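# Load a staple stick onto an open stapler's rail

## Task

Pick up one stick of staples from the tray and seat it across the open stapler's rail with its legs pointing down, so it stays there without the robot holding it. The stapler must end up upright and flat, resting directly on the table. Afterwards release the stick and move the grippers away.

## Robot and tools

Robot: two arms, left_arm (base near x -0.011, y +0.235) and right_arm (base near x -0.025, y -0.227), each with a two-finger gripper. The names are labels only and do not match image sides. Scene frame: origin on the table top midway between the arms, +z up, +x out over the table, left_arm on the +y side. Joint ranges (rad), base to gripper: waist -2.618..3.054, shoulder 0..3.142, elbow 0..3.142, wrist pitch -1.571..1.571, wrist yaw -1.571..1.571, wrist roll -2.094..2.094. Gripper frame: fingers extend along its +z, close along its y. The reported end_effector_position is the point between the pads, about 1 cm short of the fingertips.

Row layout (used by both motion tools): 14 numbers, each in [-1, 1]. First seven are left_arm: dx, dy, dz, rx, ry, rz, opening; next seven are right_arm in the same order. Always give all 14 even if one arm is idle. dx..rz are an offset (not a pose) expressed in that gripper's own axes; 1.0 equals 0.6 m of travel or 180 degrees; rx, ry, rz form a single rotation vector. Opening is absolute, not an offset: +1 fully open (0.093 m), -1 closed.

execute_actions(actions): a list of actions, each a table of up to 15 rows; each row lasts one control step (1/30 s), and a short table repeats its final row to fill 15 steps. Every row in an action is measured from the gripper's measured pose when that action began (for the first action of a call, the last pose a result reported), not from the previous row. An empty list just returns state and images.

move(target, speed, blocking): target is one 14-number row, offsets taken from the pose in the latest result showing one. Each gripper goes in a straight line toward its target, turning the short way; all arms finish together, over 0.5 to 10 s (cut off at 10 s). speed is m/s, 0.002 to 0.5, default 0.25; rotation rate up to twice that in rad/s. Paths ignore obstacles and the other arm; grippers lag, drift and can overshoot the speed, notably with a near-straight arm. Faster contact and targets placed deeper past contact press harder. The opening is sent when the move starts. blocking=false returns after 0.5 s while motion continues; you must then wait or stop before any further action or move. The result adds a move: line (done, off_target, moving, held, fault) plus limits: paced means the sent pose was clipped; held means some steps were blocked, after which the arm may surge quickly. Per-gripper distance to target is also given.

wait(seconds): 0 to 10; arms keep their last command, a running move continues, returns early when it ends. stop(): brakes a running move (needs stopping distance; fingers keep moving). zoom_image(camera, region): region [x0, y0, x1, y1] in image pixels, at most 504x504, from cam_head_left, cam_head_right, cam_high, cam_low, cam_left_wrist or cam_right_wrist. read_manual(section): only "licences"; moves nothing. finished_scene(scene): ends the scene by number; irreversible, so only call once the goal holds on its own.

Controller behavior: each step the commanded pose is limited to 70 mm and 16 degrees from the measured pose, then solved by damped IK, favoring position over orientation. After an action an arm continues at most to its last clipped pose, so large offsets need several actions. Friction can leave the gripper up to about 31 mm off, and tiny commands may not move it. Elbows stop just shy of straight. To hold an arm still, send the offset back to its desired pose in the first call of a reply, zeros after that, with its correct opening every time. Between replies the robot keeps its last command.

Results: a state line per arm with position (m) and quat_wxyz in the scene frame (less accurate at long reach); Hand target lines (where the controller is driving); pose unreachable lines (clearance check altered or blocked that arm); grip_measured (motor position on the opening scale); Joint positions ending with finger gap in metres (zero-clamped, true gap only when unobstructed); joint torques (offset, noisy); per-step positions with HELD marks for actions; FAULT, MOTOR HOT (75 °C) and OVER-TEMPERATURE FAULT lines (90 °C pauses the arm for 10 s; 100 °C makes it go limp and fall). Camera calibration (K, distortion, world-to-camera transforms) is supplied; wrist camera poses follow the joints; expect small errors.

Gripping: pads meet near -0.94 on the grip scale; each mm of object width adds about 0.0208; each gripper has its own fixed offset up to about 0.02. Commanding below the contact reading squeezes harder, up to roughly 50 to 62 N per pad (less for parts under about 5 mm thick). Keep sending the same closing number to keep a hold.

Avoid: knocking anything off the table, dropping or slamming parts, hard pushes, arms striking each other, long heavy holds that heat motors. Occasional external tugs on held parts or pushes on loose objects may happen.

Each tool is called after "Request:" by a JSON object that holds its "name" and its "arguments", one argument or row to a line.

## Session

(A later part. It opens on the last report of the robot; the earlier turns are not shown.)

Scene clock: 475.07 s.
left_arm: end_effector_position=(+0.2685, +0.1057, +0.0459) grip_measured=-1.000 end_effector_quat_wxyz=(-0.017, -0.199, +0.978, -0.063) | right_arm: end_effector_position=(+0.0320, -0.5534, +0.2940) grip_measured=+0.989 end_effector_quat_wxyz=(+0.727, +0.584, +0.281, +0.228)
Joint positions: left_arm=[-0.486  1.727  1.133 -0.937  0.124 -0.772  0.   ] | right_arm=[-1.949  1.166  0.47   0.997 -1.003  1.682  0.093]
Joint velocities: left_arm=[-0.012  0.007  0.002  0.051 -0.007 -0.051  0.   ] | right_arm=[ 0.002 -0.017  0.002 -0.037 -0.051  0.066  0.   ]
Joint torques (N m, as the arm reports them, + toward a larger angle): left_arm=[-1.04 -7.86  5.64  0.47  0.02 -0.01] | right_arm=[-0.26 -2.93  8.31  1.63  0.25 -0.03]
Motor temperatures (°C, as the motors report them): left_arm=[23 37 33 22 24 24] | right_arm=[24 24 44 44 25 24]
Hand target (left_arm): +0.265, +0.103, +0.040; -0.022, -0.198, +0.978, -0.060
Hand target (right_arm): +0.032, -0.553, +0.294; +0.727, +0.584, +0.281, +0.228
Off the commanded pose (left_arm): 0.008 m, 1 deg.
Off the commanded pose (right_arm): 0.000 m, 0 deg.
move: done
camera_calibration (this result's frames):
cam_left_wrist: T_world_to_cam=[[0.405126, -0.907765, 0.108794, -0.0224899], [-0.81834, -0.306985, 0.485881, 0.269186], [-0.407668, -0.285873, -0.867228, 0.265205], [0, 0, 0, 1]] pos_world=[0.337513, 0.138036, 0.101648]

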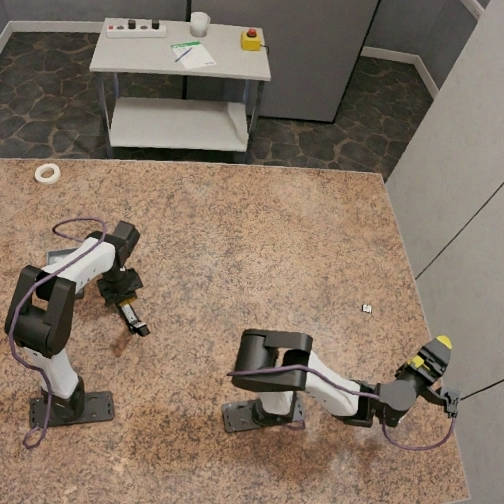

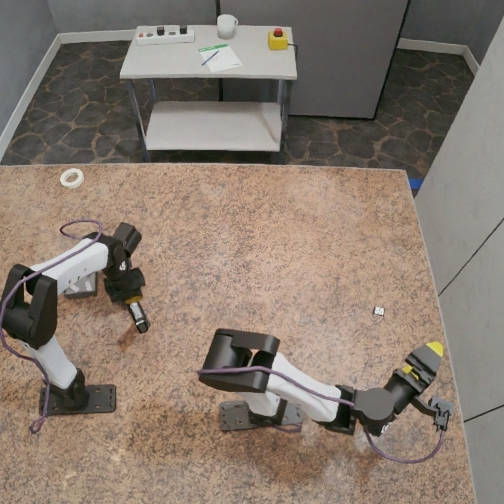

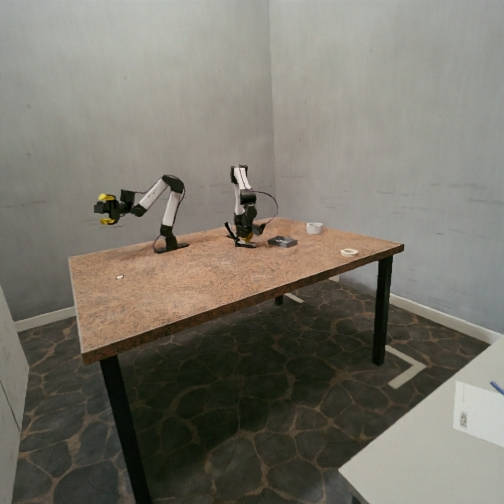

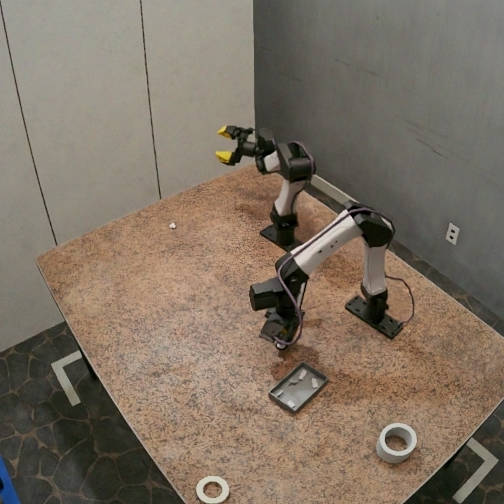

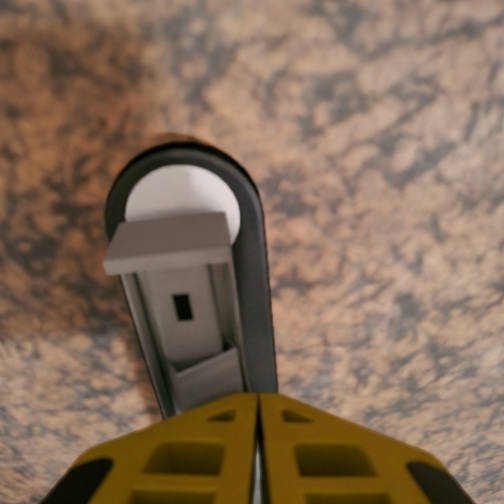

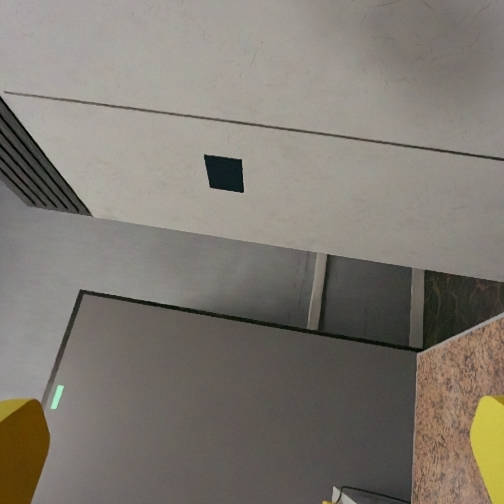

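Now at z .046, right of the wall. Sweep left at this height.

Request:
{"name": "move", "arguments": {
  "target": [0,0.03,-0.002,0,0,0,-1,0,0,0,0,0,0,1],
  "speed": 0.015
}}

Request:
{"name": "zoom_image", "arguments": {
  "camera": "cam_left_wrist",
  "region": [100, 200, 350, 420]
}}

Scene clock: 484.07 s.
left_arm: end_effector_position=(+0.2663, +0.1142, +0.0474) grip_measured=-1.000 end_effector_quat_wxyz=(-0.014, -0.197, +0.978, -0.070) | right_arm: end_effector_position=(+0.0320, -0.5534, +0.2940) grip_measured=+0.989 end_effector_quat_wxyz=(+0.727, +0.584, +0.281, +0.228)
Joint positions: left_arm=[-0.456  1.697  1.103 -0.928  0.135 -0.738  0.   ] | right_arm=[-1.949  1.166  0.47   0.997 -1.003  1.682  0.093]
Joint velocities: left_arm=[ 0.007 -0.002 -0.002  0.007 -0.037 -0.037  0.   ] | right_arm=[-0.017 -0.002 -0.012 -0.007 -0.007  0.007 -0.001]
Joint torques (N m, as the arm reports them, + toward a larger angle): left_arm=[ 1.33 -9.71  5.04  0.35 -0.06  0.12] | right_arm=[-0.21 -2.94  8.53  1.61  0.25 -0.03]
Motor temperatures (°C, as the motors report them): left_arm=[23 37 33 22 24 24] | right_arm=[24 25 45 45 25 24]
Hand target (left_arm): +0.262, +0.122, +0.045; -0.017, -0.199, +0.978, -0.062
Hand target (right_arm): +0.032, -0.553, +0.294; +0.727, +0.584, +0.281, +0.228
Off the commanded pose (left_arm): 0.010 m, 1 deg.
Off the commanded pose (right_arm): 0.000 m, 0 deg.
move: done
camera_calibration (this result's frames):
cam_left_wrist: T_world_to_cam=[[0.400361, -0.907723, 0.125501, -0.0135821], [-0.824212, -0.296854, 0.482236, 0.269926], [-0.400481, -0.296508, -0.867005, 0.267337], [0, 0, 0, 1]] pos_world=[0.334977, 0.147067, 0.103319]

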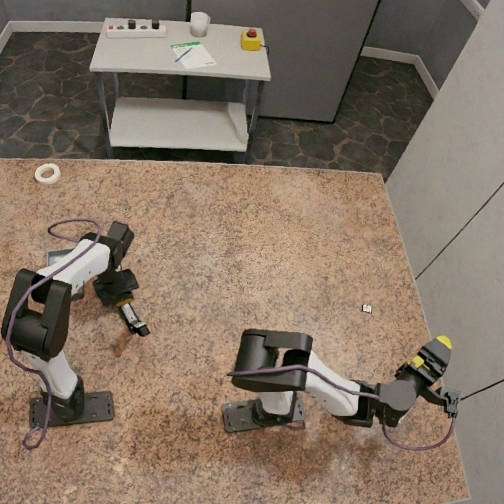

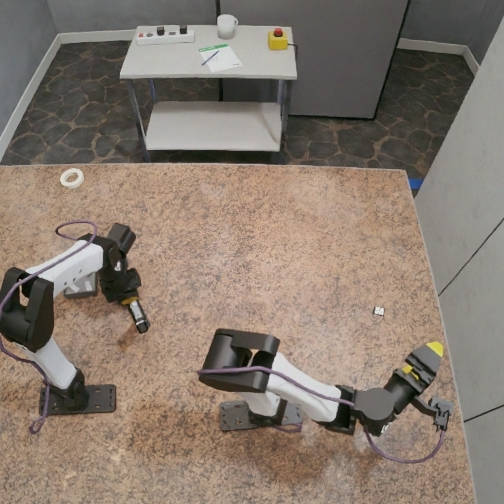

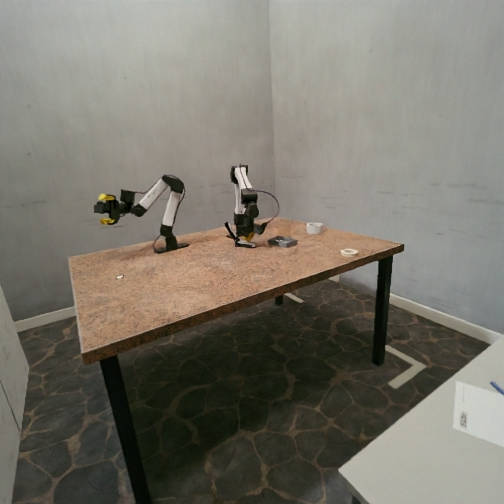

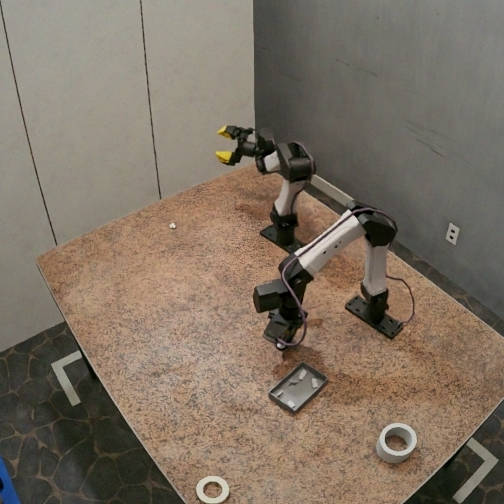

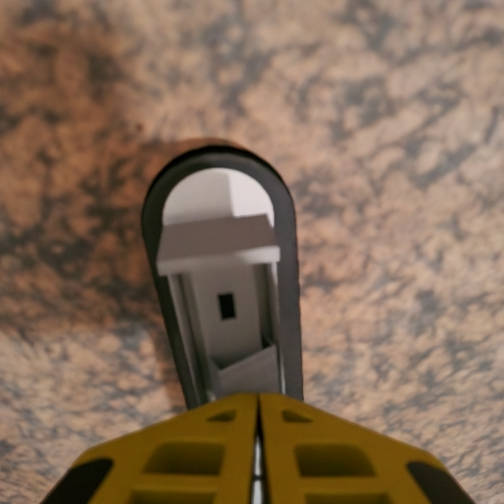

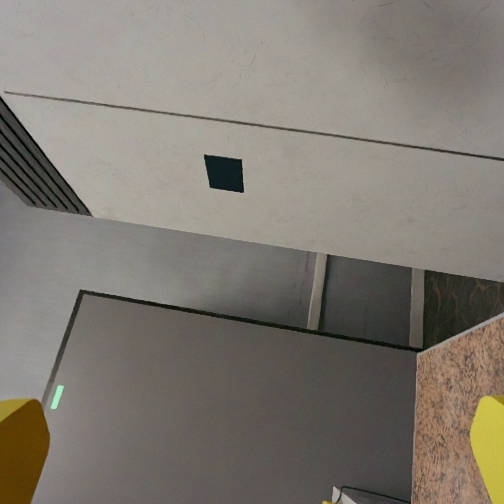

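Region (100, 200, 350, 420) of cam_left_wrist's 504x504 image, scaled by 2.016, with more detail than that image has; it fills the top 444 rows of this view, and the rest is white.

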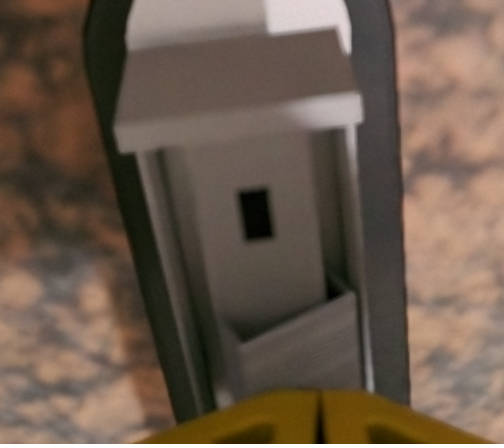

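Request:
{"name": "move", "arguments": {
  "target": [0,0,-0.08,-0.04,0,0,-0.1,0,0,0,0,0,0,1],
  "speed": 0.15
}}

Request:
{"name": "move", "arguments": {
  "target": [0.01,0,0,0,0,0.5,-0.05,0,0,0,0,0,0,1],
  "speed": 0.4
}}

Scene clock: 502.60 s.
left_arm: end_effector_position=(+0.2658, +0.1232, +0.0939) grip_measured=-0.102 end_effector_quat_wxyz=(-0.025, -0.196, +0.980, -0.014) | right_arm: end_effector_position=(+0.0320, -0.5534, +0.2940) grip_measured=+0.989 end_effector_quat_wxyz=(+0.727, +0.584, +0.281, +0.228)
Joint positions: left_arm=[-0.476  1.707  1.312 -1.203  0.05  -0.752  0.04 ] | right_arm=[-1.949  1.166  0.47   0.997 -1.003  1.682  0.093]
Joint velocities: left_arm=[-0.002  0.012  0.007 -0.051 -0.007 -0.051 -0.001] | right_arm=[-0.007 -0.012  0.002 -0.037 -0.022 -0.022  0.   ]
Joint torques (N m, as the arm reports them, + toward a larger angle): left_arm=[-0.82 -7.89  8.43  0.19 -0.06 -0.06] | right_arm=[-0.28 -3.06  8.32  1.64  0.24 -0.01]
Motor temperatures (°C, as the motors report them): left_arm=[23 38 32 22 24 24] | right_arm=[24 25 45 45 25 24]
Hand target (left_arm): +0.266, +0.121, +0.095; -0.026, -0.196, +0.980, -0.009
Hand target (right_arm): +0.032, -0.553, +0.294; +0.727, +0.584, +0.281, +0.228
Off the commanded pose (left_arm): 0.002 m, 1 deg.
Off the commanded pose (right_arm): 0.000 m, 0 deg.
move: done
camera_calibration (this result's frames):
cam_left_wrist: T_world_to_cam=[[0.398632, -0.917052, 0.010346, 0.0013942], [-0.804007, -0.344021, 0.484998, 0.249883], [-0.441209, -0.201654, -0.874454, 0.309882], [0, 0, 0, 1]] pos_world=[0.337074, 0.149732, 0.149771]

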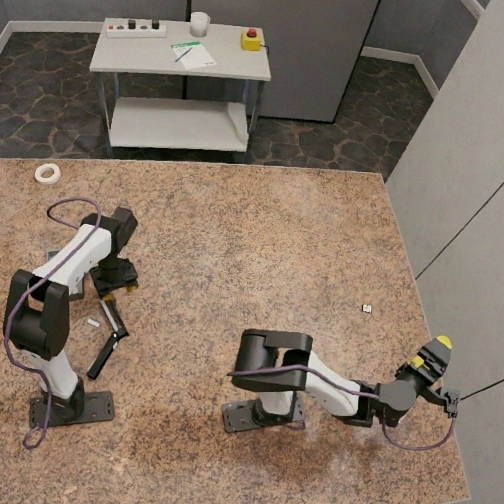

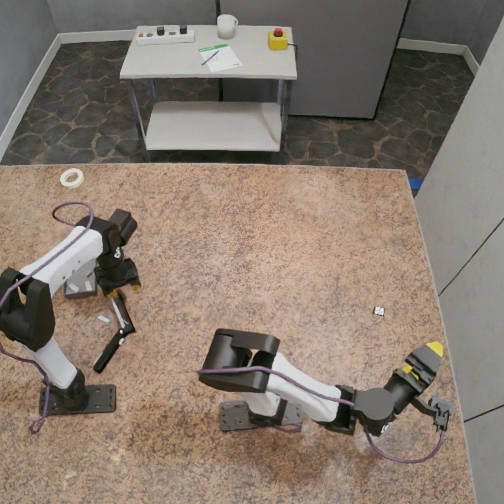

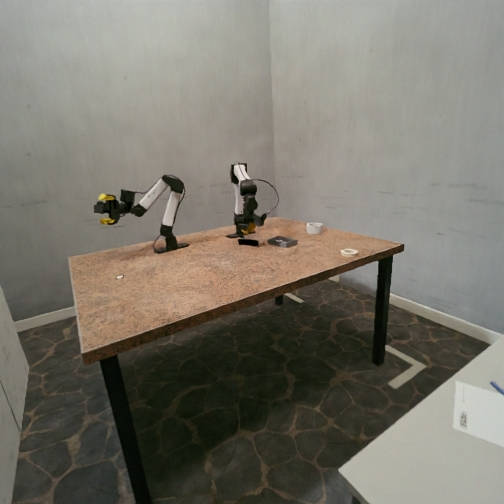

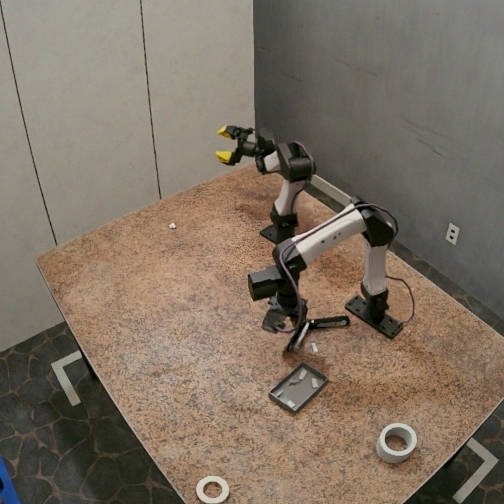

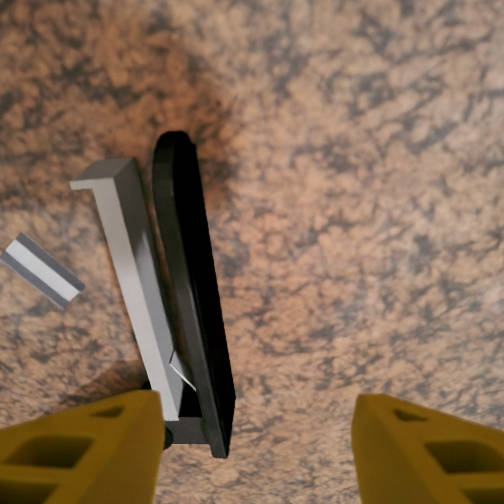

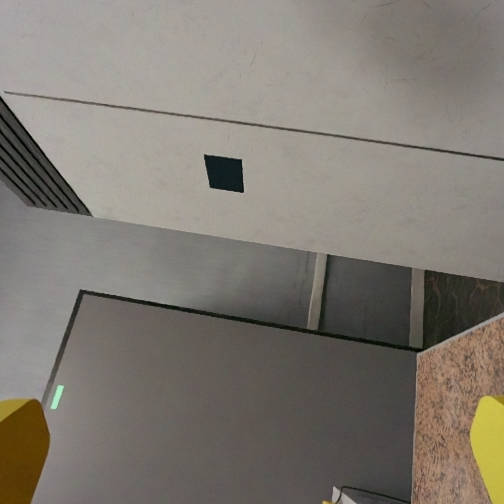

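Scene clock: 505.23 s.
left_arm: end_effector_position=(+0.2658, +0.1232, +0.0939) grip_measured=-0.052 end_effector_quat_wxyz=(-0.008, +0.543, +0.839, -0.028) | right_arm: end_effector_position=(+0.0320, -0.5534, +0.2940) grip_measured=+0.989 end_effector_quat_wxyz=(+0.727, +0.584, +0.281, +0.228)
Joint positions: left_arm=[-0.476  1.707  1.312 -1.203  0.05   0.793  0.043] | right_arm=[-1.949  1.166  0.47   0.997 -1.003  1.682  0.093]
Joint velocities: left_arm=[-0.007  0.002  0.002 -0.007 -0.007 -0.066 -0.001] | right_arm=[0.002 0.002 0.007 0.022 0.007 0.007 0.   ]
Joint torques (N m, as the arm reports them, + toward a larger angle): left_arm=[ -0.91 -10.46   5.5    0.27   0.06   0.13] | right_arm=[-0.31 -2.98  8.39  1.64  0.27 -0.04]
Motor temperatures (°C, as the motors report them): left_arm=[23 38 32 22 24 24] | right_arm=[24 25 45 45 25 24]
Hand target (left_arm): +0.260, +0.121, +0.094; -0.008, +0.554, +0.832, -0.028
Hand target (right_arm): +0.032, -0.553, +0.294; +0.727, +0.584, +0.281, +0.228
Off the commanded pose (left_arm): 0.006 m, 2 deg.
Off the commanded pose (right_arm): 0.000 m, 0 deg.
move: done
camera_calibration (this result's frames):
cam_left_wrist: T_world_to_cam=[[-0.905416, -0.421626, 0.049528, 0.28324], [-0.36374, 0.830634, 0.421593, -0.00586651], [-0.218894, 0.363702, -0.905432, 0.184067], [0, 0, 0, 1]] pos_world=[0.294607, 0.0573488, 0.155105]

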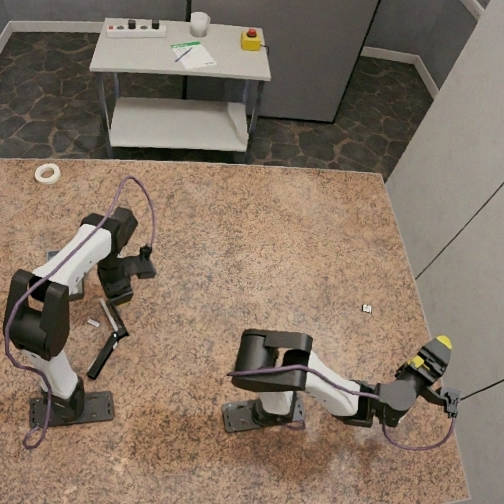

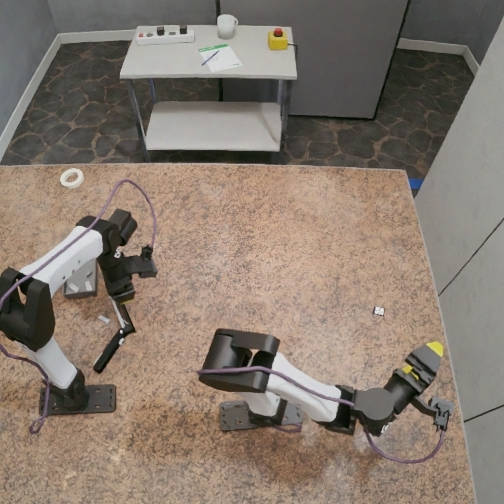

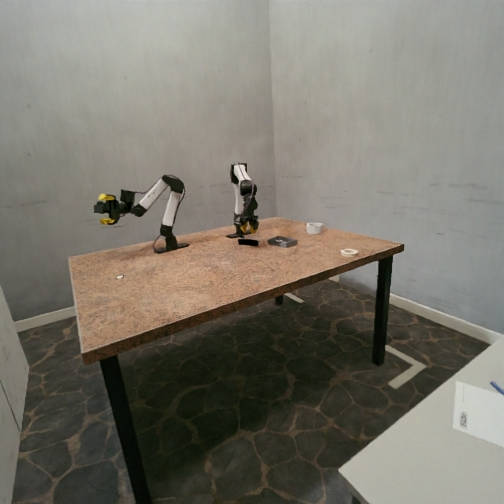

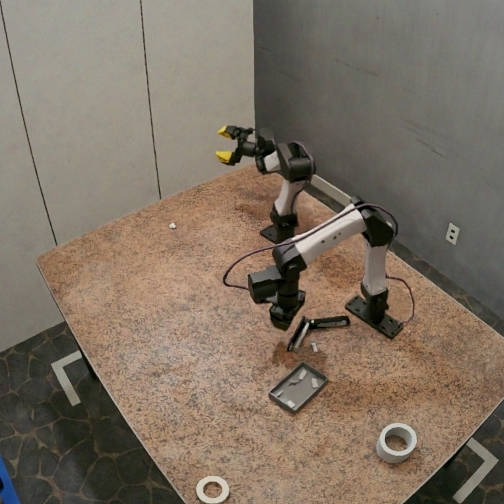

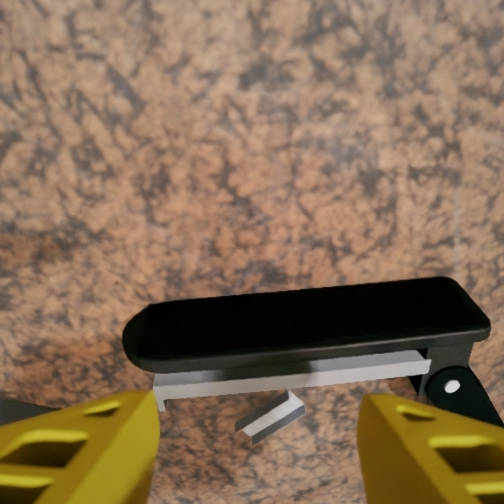

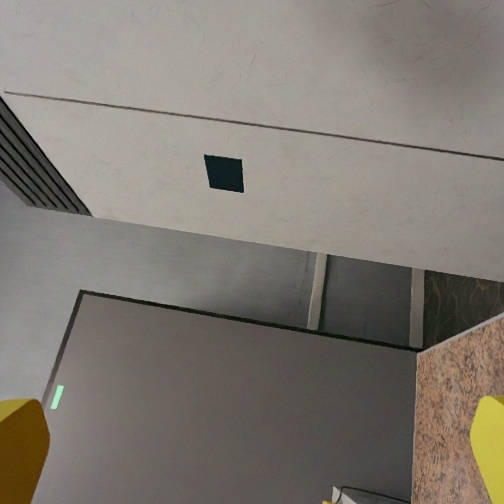

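Request:
{"name": "zoom_image", "arguments": {
  "camera": "cam_head_left",
  "region": [70, 280, 170, 390]
}}

Request:
{"name": "zoom_image", "arguments": {
  "camera": "cam_low",
  "region": [260, 290, 380, 380]
}}

Region (70, 280, 170, 390) of cam_head_left's 504x504 image, scaled by 4.582, with more detail than that image has; it fills the left 458 columns of this view, and the rest is white.

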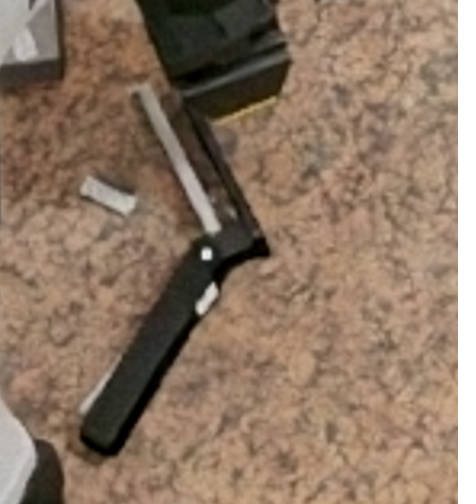

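Region (260, 290, 380, 380) of cam_low's 504x504 image, scaled by 4.200, with more detail than that image has; it fills the top 378 rows of this view, and the rest is white.

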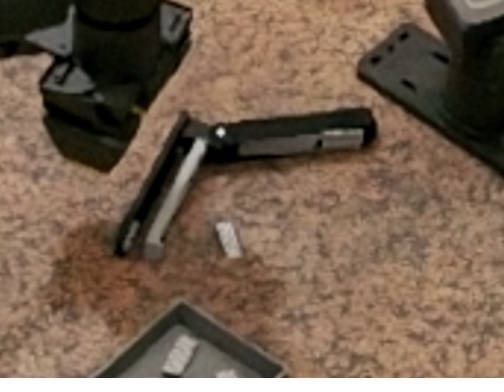

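Request:
{"name": "move", "arguments": {
  "target": [0.42,0,-0.17,0,0,0,1,0.447,-0.018,0.05,0.051,0.699,-0.582,1],
  "speed": 0.3
}}

Scene clock: 608.53 s.
left_arm: end_effector_position=(+0.1711, +0.3560, +0.1879) grip_measured=+0.983 end_effector_quat_wxyz=(-0.002, +0.544, +0.839, +0.001) | right_arm: end_effector_position=(+0.2470, -0.3975, +0.2538) grip_measured=+0.989 end_effector_quat_wxyz=(+0.686, -0.137, +0.694, +0.171)
Joint positions: left_arm=[ 0.463  1.39   1.379 -1.559 -0.004  1.733  0.092] | right_arm=[-1.222  1.389  0.672  0.671 -1.554  0.002  0.093]
Joint velocities: left_arm=[ 0.002 -0.002 -0.002 -0.022 -0.037 -0.007  0.   ] | right_arm=[ 0.002  0.007 -0.027 -0.037 -0.066  0.037 -0.   ]
Joint torques (N m, as the arm reports them, + toward a larger angle): left_arm=[ 1.05 -6.45  8.48  0.16  0.02  0.13] | right_arm=[ 0.19 -4.28  8.94  1.3   0.16 -0.08]
Motor temperatures (°C, as the motors report them): left_arm=[23 41 32 22 24 24] | right_arm=[24 25 47 45 25 24]
Hand target (left_arm): +0.169, +0.359, +0.195; -0.000, +0.543, +0.840, +0.012
Hand target (right_arm): +0.250, -0.399, +0.254; +0.687, -0.140, +0.694, +0.167
Off the commanded pose (left_arm): 0.006 m, 3 deg.
Off the commanded pose (right_arm): 0.006 m, 90 deg; orientation clipped at the last step of the last action.
joint sent to its limit (left arm) — the command would take joint 4 (wrist pitch) past its lower limit, so that joint was sent only as far as its limit.
move: off_target (left_arm, right_arm); limits=paced
camera_calibration (this result's frames):
cam_left_wrist: T_world_to_cam=[[-0.907013, -0.421072, -0.00509314, 0.301354], [-0.380207, 0.813668, 0.439757, -0.26788], [-0.181025, 0.400802, -0.898102, 0.142729], [0, 0, 0, 1]] pos_world=[0.19732, 0.287651, 0.247523]
cam_right_wrist: T_world_to_cam=[[0.423511, -0.904171, -0.0558035, -0.44249], [-0.403339, -0.133048, -0.905326, 0.316993], [0.811145, 0.405923, -0.421035, 0.152912], [0, 0, 0, 1]] pos_world=[0.191222, -0.419982, 0.32667]

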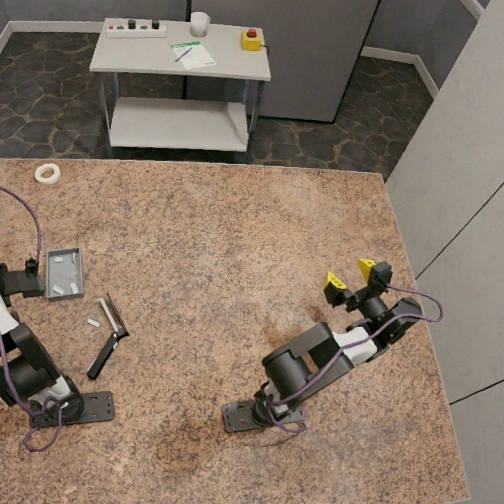

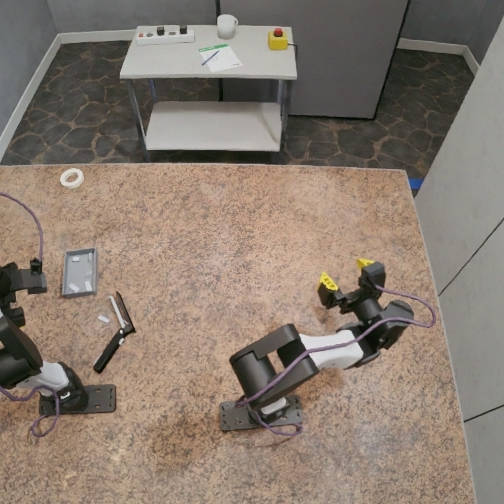

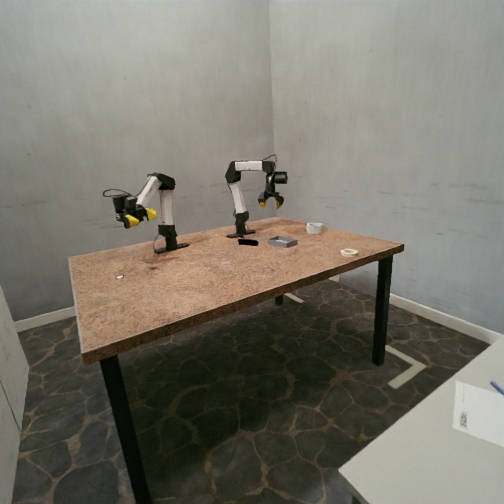

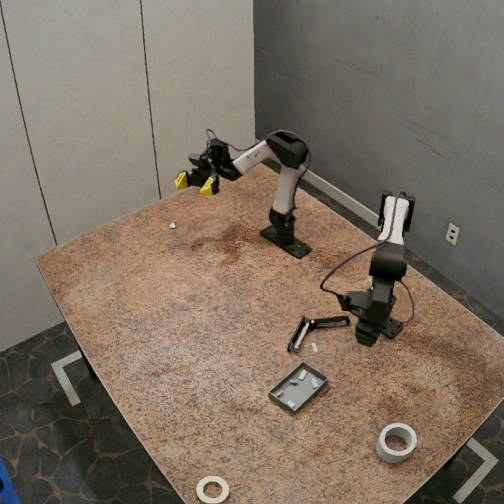

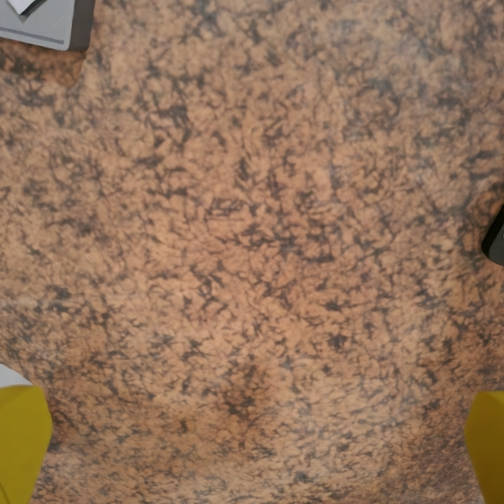

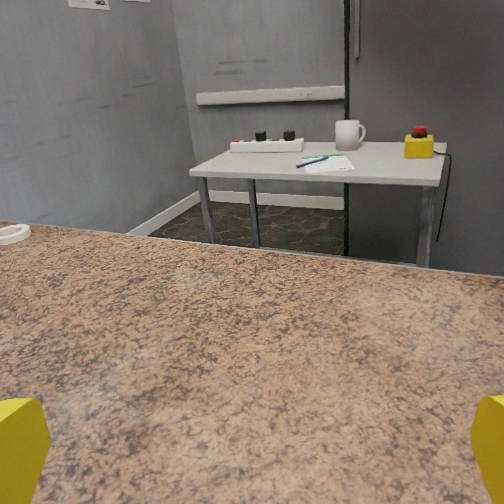

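Request:
{"name": "move", "arguments": {
  "target": [0,0,0,0,0,0,1,0,0.415,0.29,0,0,0,1],
  "speed": 0.3
}}

Request:
{"name": "move", "arguments": {
  "target": [0,0,0,0,0,0,1,0.1,0,-0.1,0,0.5,0,1],
  "speed": 0.3
}}

Scene clock: 624.07 s.
left_arm: end_effector_position=(+0.1711, +0.3560, +0.1879) grip_measured=+0.983 end_effector_quat_wxyz=(-0.002, +0.544, +0.839, +0.001) | right_arm: end_effector_position=(+0.2922, -0.1010, +0.2721) grip_measured=+0.989 end_effector_quat_wxyz=(+0.691, -0.132, +0.687, +0.181)
Joint positions: left_arm=[ 0.463  1.39   1.379 -1.559 -0.004  1.733  0.092] | right_arm=[ 0.203  0.881  0.44   0.462 -0.136  0.069  0.093]
Joint velocities: left_arm=[-0.002 -0.007  0.002 -0.022 -0.022  0.11  -0.002] | right_arm=[ 0.002 -0.007 -0.012  0.022  0.007 -0.007 -0.001]
Joint torques (N m, as the arm reports them, + toward a larger angle): left_arm=[ 0.15 -5.06  6.92  0.24  0.06  0.06] | right_arm=[ 0.26  0.07 10.91  2.    0.2  -0.01]
Motor temperatures (°C, as the motors report them): left_arm=[23 39 33 22 24 24] | right_arm=[24 25 47 44 25 24]
Hand target (left_arm): +0.171, +0.356, +0.188; -0.002, +0.544, +0.839, +0.001
Hand target (right_arm): +0.296, -0.099, +0.273; +0.690, -0.132, +0.690, +0.177
Off the commanded pose (left_arm): 0.000 m, 0 deg.
Off the commanded pose (right_arm): 0.009 m, 2 deg.
move: done
camera_calibration (this result's frames):
cam_left_wrist: T_world_to_cam=[[-0.907013, -0.421072, -0.00509314, 0.301354], [-0.380207, 0.813668, 0.439757, -0.26788], [-0.181025, 0.400802, -0.898102, 0.142729], [0, 0, 0, 1]] pos_world=[0.19732, 0.287651, 0.247523]
cam_right_wrist: T_world_to_cam=[[0.430361, -0.899689, -0.0731386, -0.189372], [-0.390872, -0.112709, -0.913518, 0.391948], [0.813639, 0.42173, -0.400169, -0.0011542], [0, 0, 0, 1]] pos_world=[0.235639, -0.125713, 0.343739]

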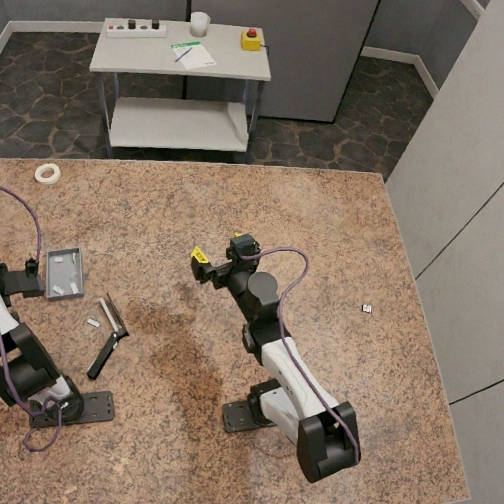

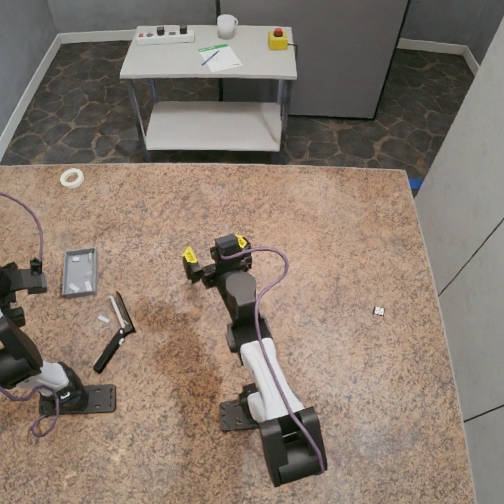

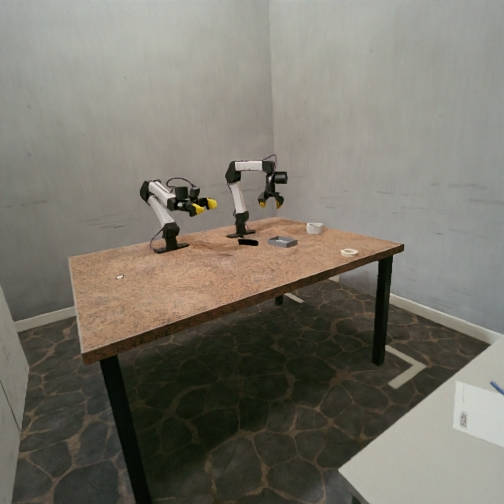

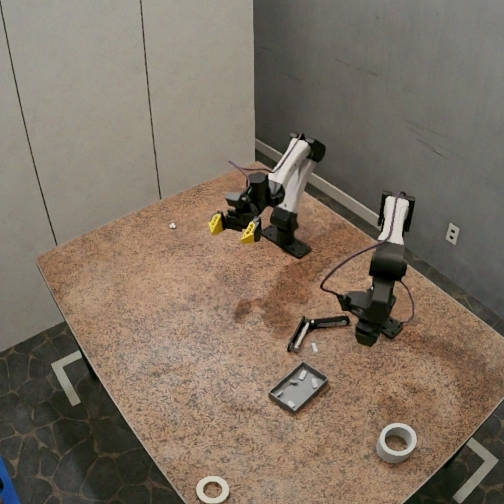

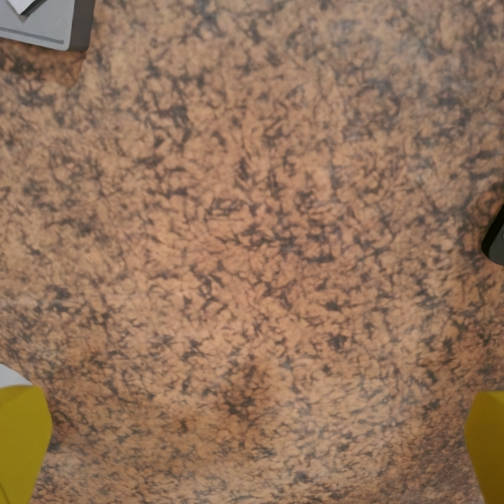

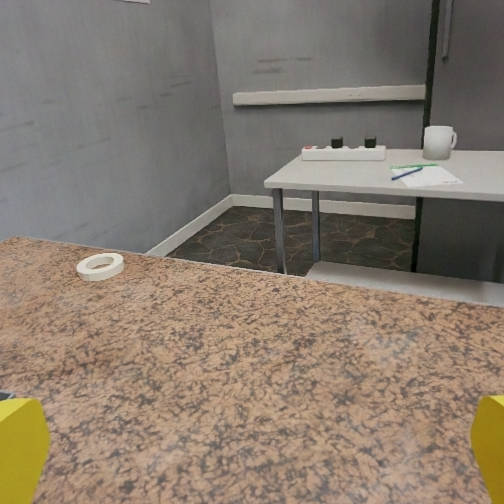

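Scene clock: 627.27 s.
left_arm: end_effector_position=(+0.1711, +0.3560, +0.1879) grip_measured=+0.983 end_effector_quat_wxyz=(-0.002, +0.544, +0.839, +0.001) | right_arm: end_effector_position=(+0.2362, -0.1234, +0.2104) grip_measured=+0.989 end_effector_quat_wxyz=(+0.028, -0.220, +0.974, +0.045)
Joint positions: left_arm=[ 0.463  1.39   1.379 -1.559 -0.004  1.733  0.092] | right_arm=[ 0.218  1.584  1.642 -1.565 -0.084 -0.116  0.093]
Joint velocities: left_arm=[ 0.012 -0.012  0.002  0.066 -0.022 -0.022  0.001] | right_arm=[ 0.002 -0.017  0.002 -0.022  0.022 -0.125  0.   ]
Joint torques (N m, as the arm reports them, + toward a larger angle): left_arm=[ 0.22 -5.05  6.93  0.26  0.06  0.07] | right_arm=[ 0.42 -5.11  8.72  0.5   0.16 -0.04]
Motor temperatures (°C, as the motors report them): left_arm=[23 38 33 22 24 24] | right_arm=[24 25 48 44 25 24]
Hand target (left_arm): +0.171, +0.356, +0.188; -0.002, +0.544, +0.839, +0.001
Hand target (right_arm): +0.237, -0.123, +0.210; +0.022, -0.228, +0.973, +0.039
Off the commanded pose (left_arm): 0.000 m, 0 deg.
Off the commanded pose (right_arm): 0.002 m, 3 deg.
joint sent to its limit (right arm) — the command would take joint 4 (wrist pitch) past its lower limit, so that joint was sent only as far as its limit.
move: off_target (right_arm)
camera_calibration (this result's frames):
cam_left_wrist: T_world_to_cam=[[-0.907013, -0.421072, -0.00509314, 0.301354], [-0.380207, 0.813668, 0.439757, -0.26788], [-0.181025, 0.400802, -0.898102, 0.142729], [0, 0, 0, 1]] pos_world=[0.19732, 0.287651, 0.247523]
cam_right_wrist: T_world_to_cam=[[0.424936, -0.90211, -0.0750118, -0.188638], [-0.835186, -0.42267, 0.351872, 0.111591], [-0.349133, -0.0868743, -0.933038, 0.35317], [0, 0, 0, 1]] pos_world=[0.296662, -0.0923246, 0.276105]

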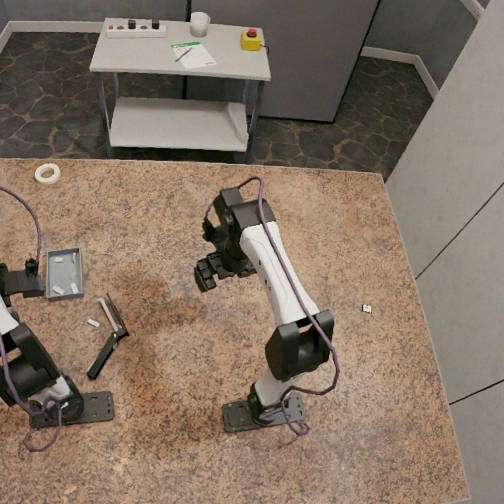

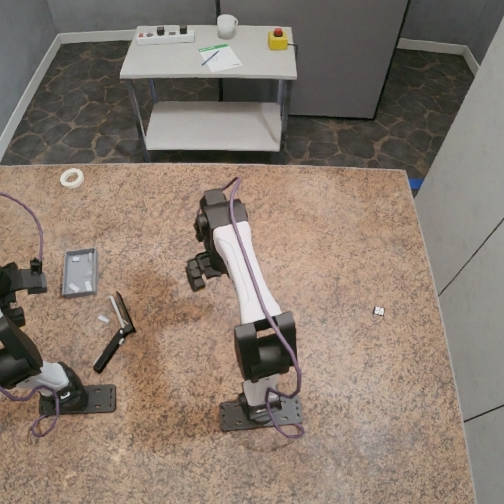

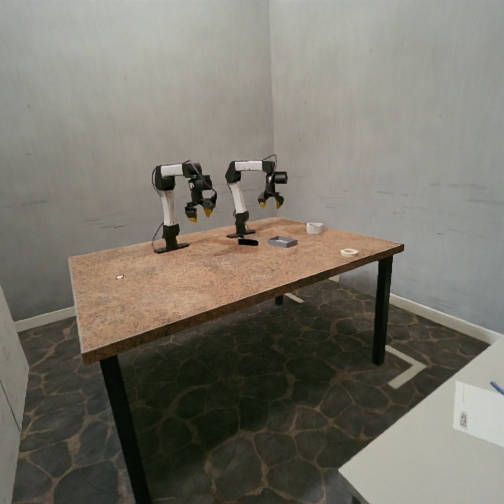

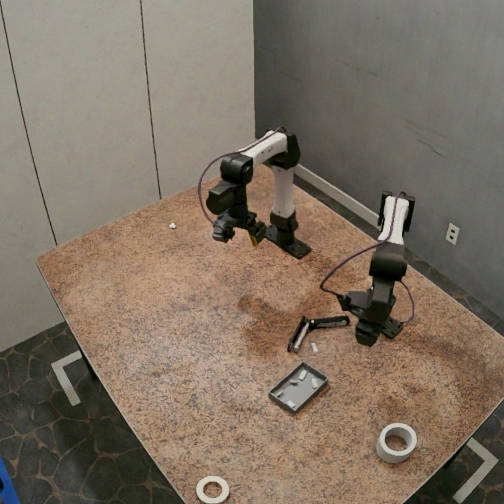

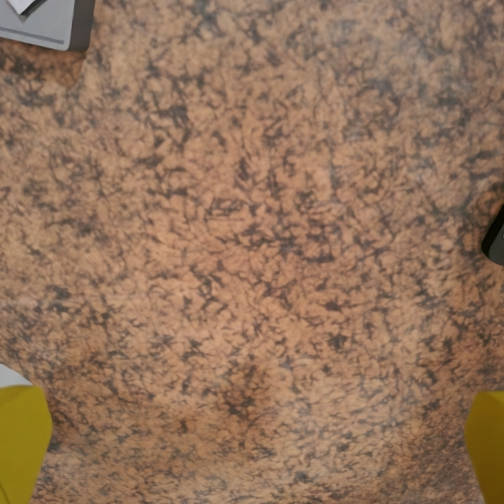

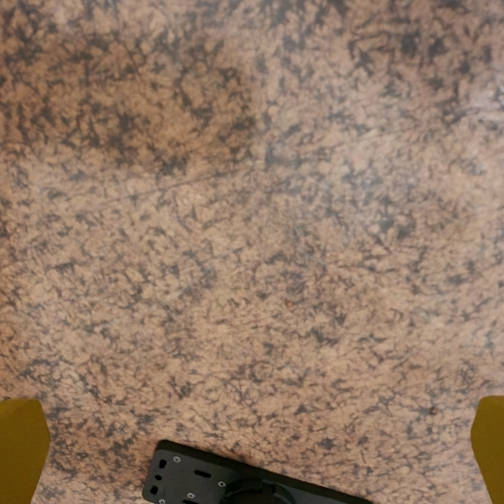

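Request:
{"name": "execute_actions", "arguments": {
  "actions": []
}}

Scene clock: 665.03 s.
left_arm: end_effector_position=(+0.1711, +0.3560, +0.1879) grip_measured=+0.983 end_effector_quat_wxyz=(-0.002, +0.544, +0.839, +0.001) | right_arm: end_effector_position=(+0.2360, -0.1236, +0.2104) grip_measured=+0.989 end_effector_quat_wxyz=(+0.027, -0.220, +0.974, +0.045)
Joint positions: left_arm=[ 0.463  1.39   1.379 -1.559 -0.004  1.733  0.092] | right_arm=[ 0.218  1.584  1.642 -1.566 -0.084 -0.116  0.093]
Joint velocities: left_arm=[ 0.007 -0.007 -0.022 -0.022 -0.051  0.066 -0.   ] | right_arm=[ 0.002  0.002 -0.022  0.007 -0.066 -0.051 -0.   ]
Joint torques (N m, as the arm reports them, + toward a larger angle): left_arm=[ 0.18 -5.07  6.93  0.23  0.04  0.05] | right_arm=[ 0.21 -5.46  8.74  0.42  0.18 -0.03]
Motor temperatures (°C, as the motors report them): left_arm=[23 35 33 22 24 23] | right_arm=[24 27 48 39 25 24]
Hand target (left_arm): +0.171, +0.356, +0.188; -0.002, +0.544, +0.839, +0.001
Hand target (right_arm): +0.237, -0.123, +0.210; +0.022, -0.228, +0.973, +0.039
Off the commanded pose (left_arm): 0.000 m, 0 deg.
Off the commanded pose (right_arm): 0.002 m, 3 deg.
camera_calibration (this result's frames):
cam_left_wrist: T_world_to_cam=[[-0.907013, -0.421072, -0.00509314, 0.301354], [-0.380207, 0.813668, 0.439757, -0.26788], [-0.181025, 0.400802, -0.898102, 0.142729], [0, 0, 0, 1]] pos_world=[0.19732, 0.287651, 0.247523]
cam_right_wrist: T_world_to_cam=[[0.424842, -0.902175, -0.0747648, -0.18871], [-0.834857, -0.422394, 0.352983, 0.111058], [-0.350032, -0.0875439, -0.932638, 0.353097], [0, 0, 0, 1]] pos_world=[0.296485, -0.0924273, 0.276001]

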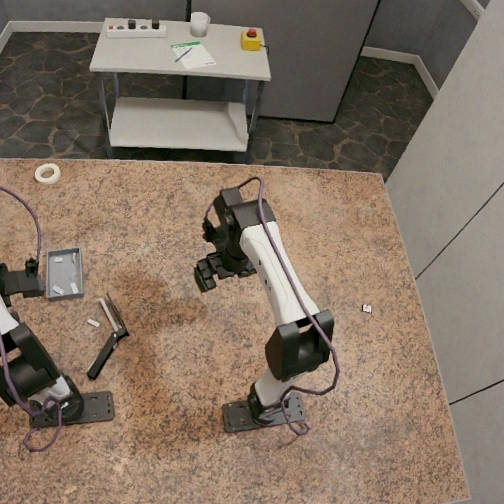

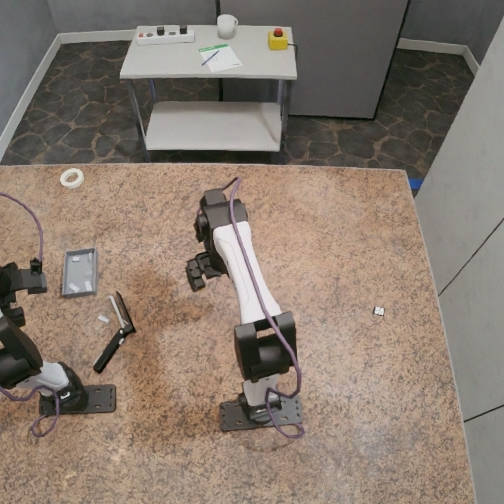

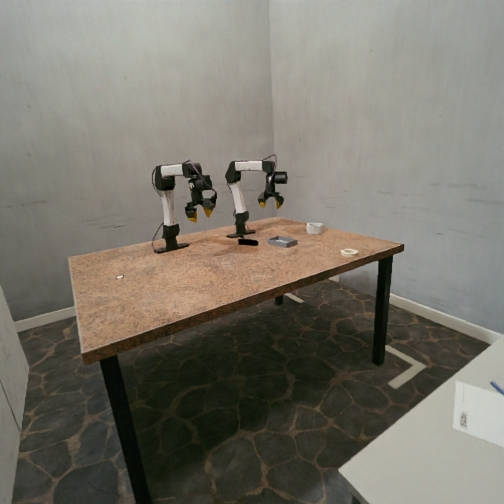

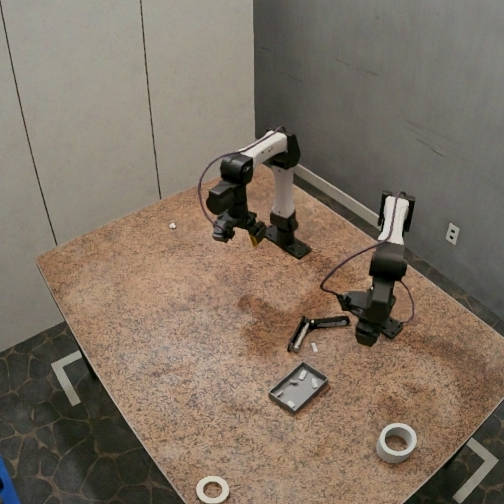

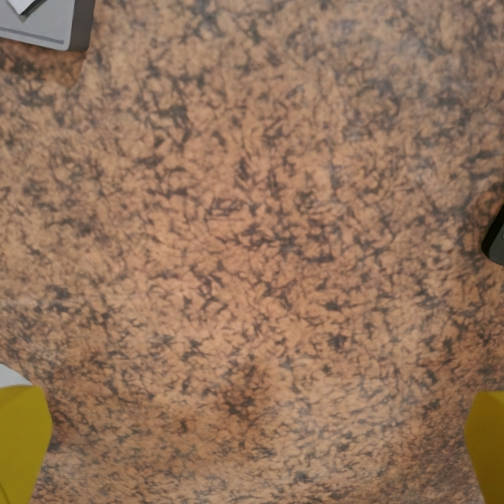

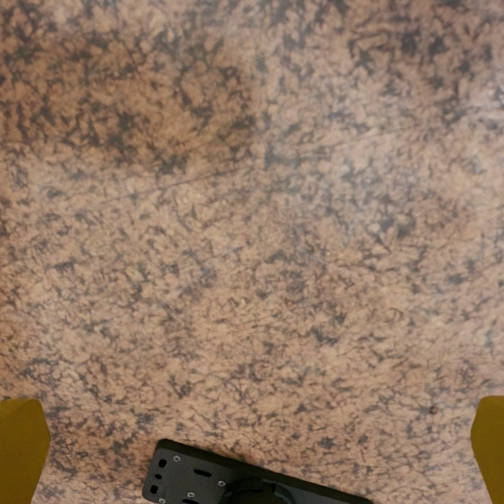

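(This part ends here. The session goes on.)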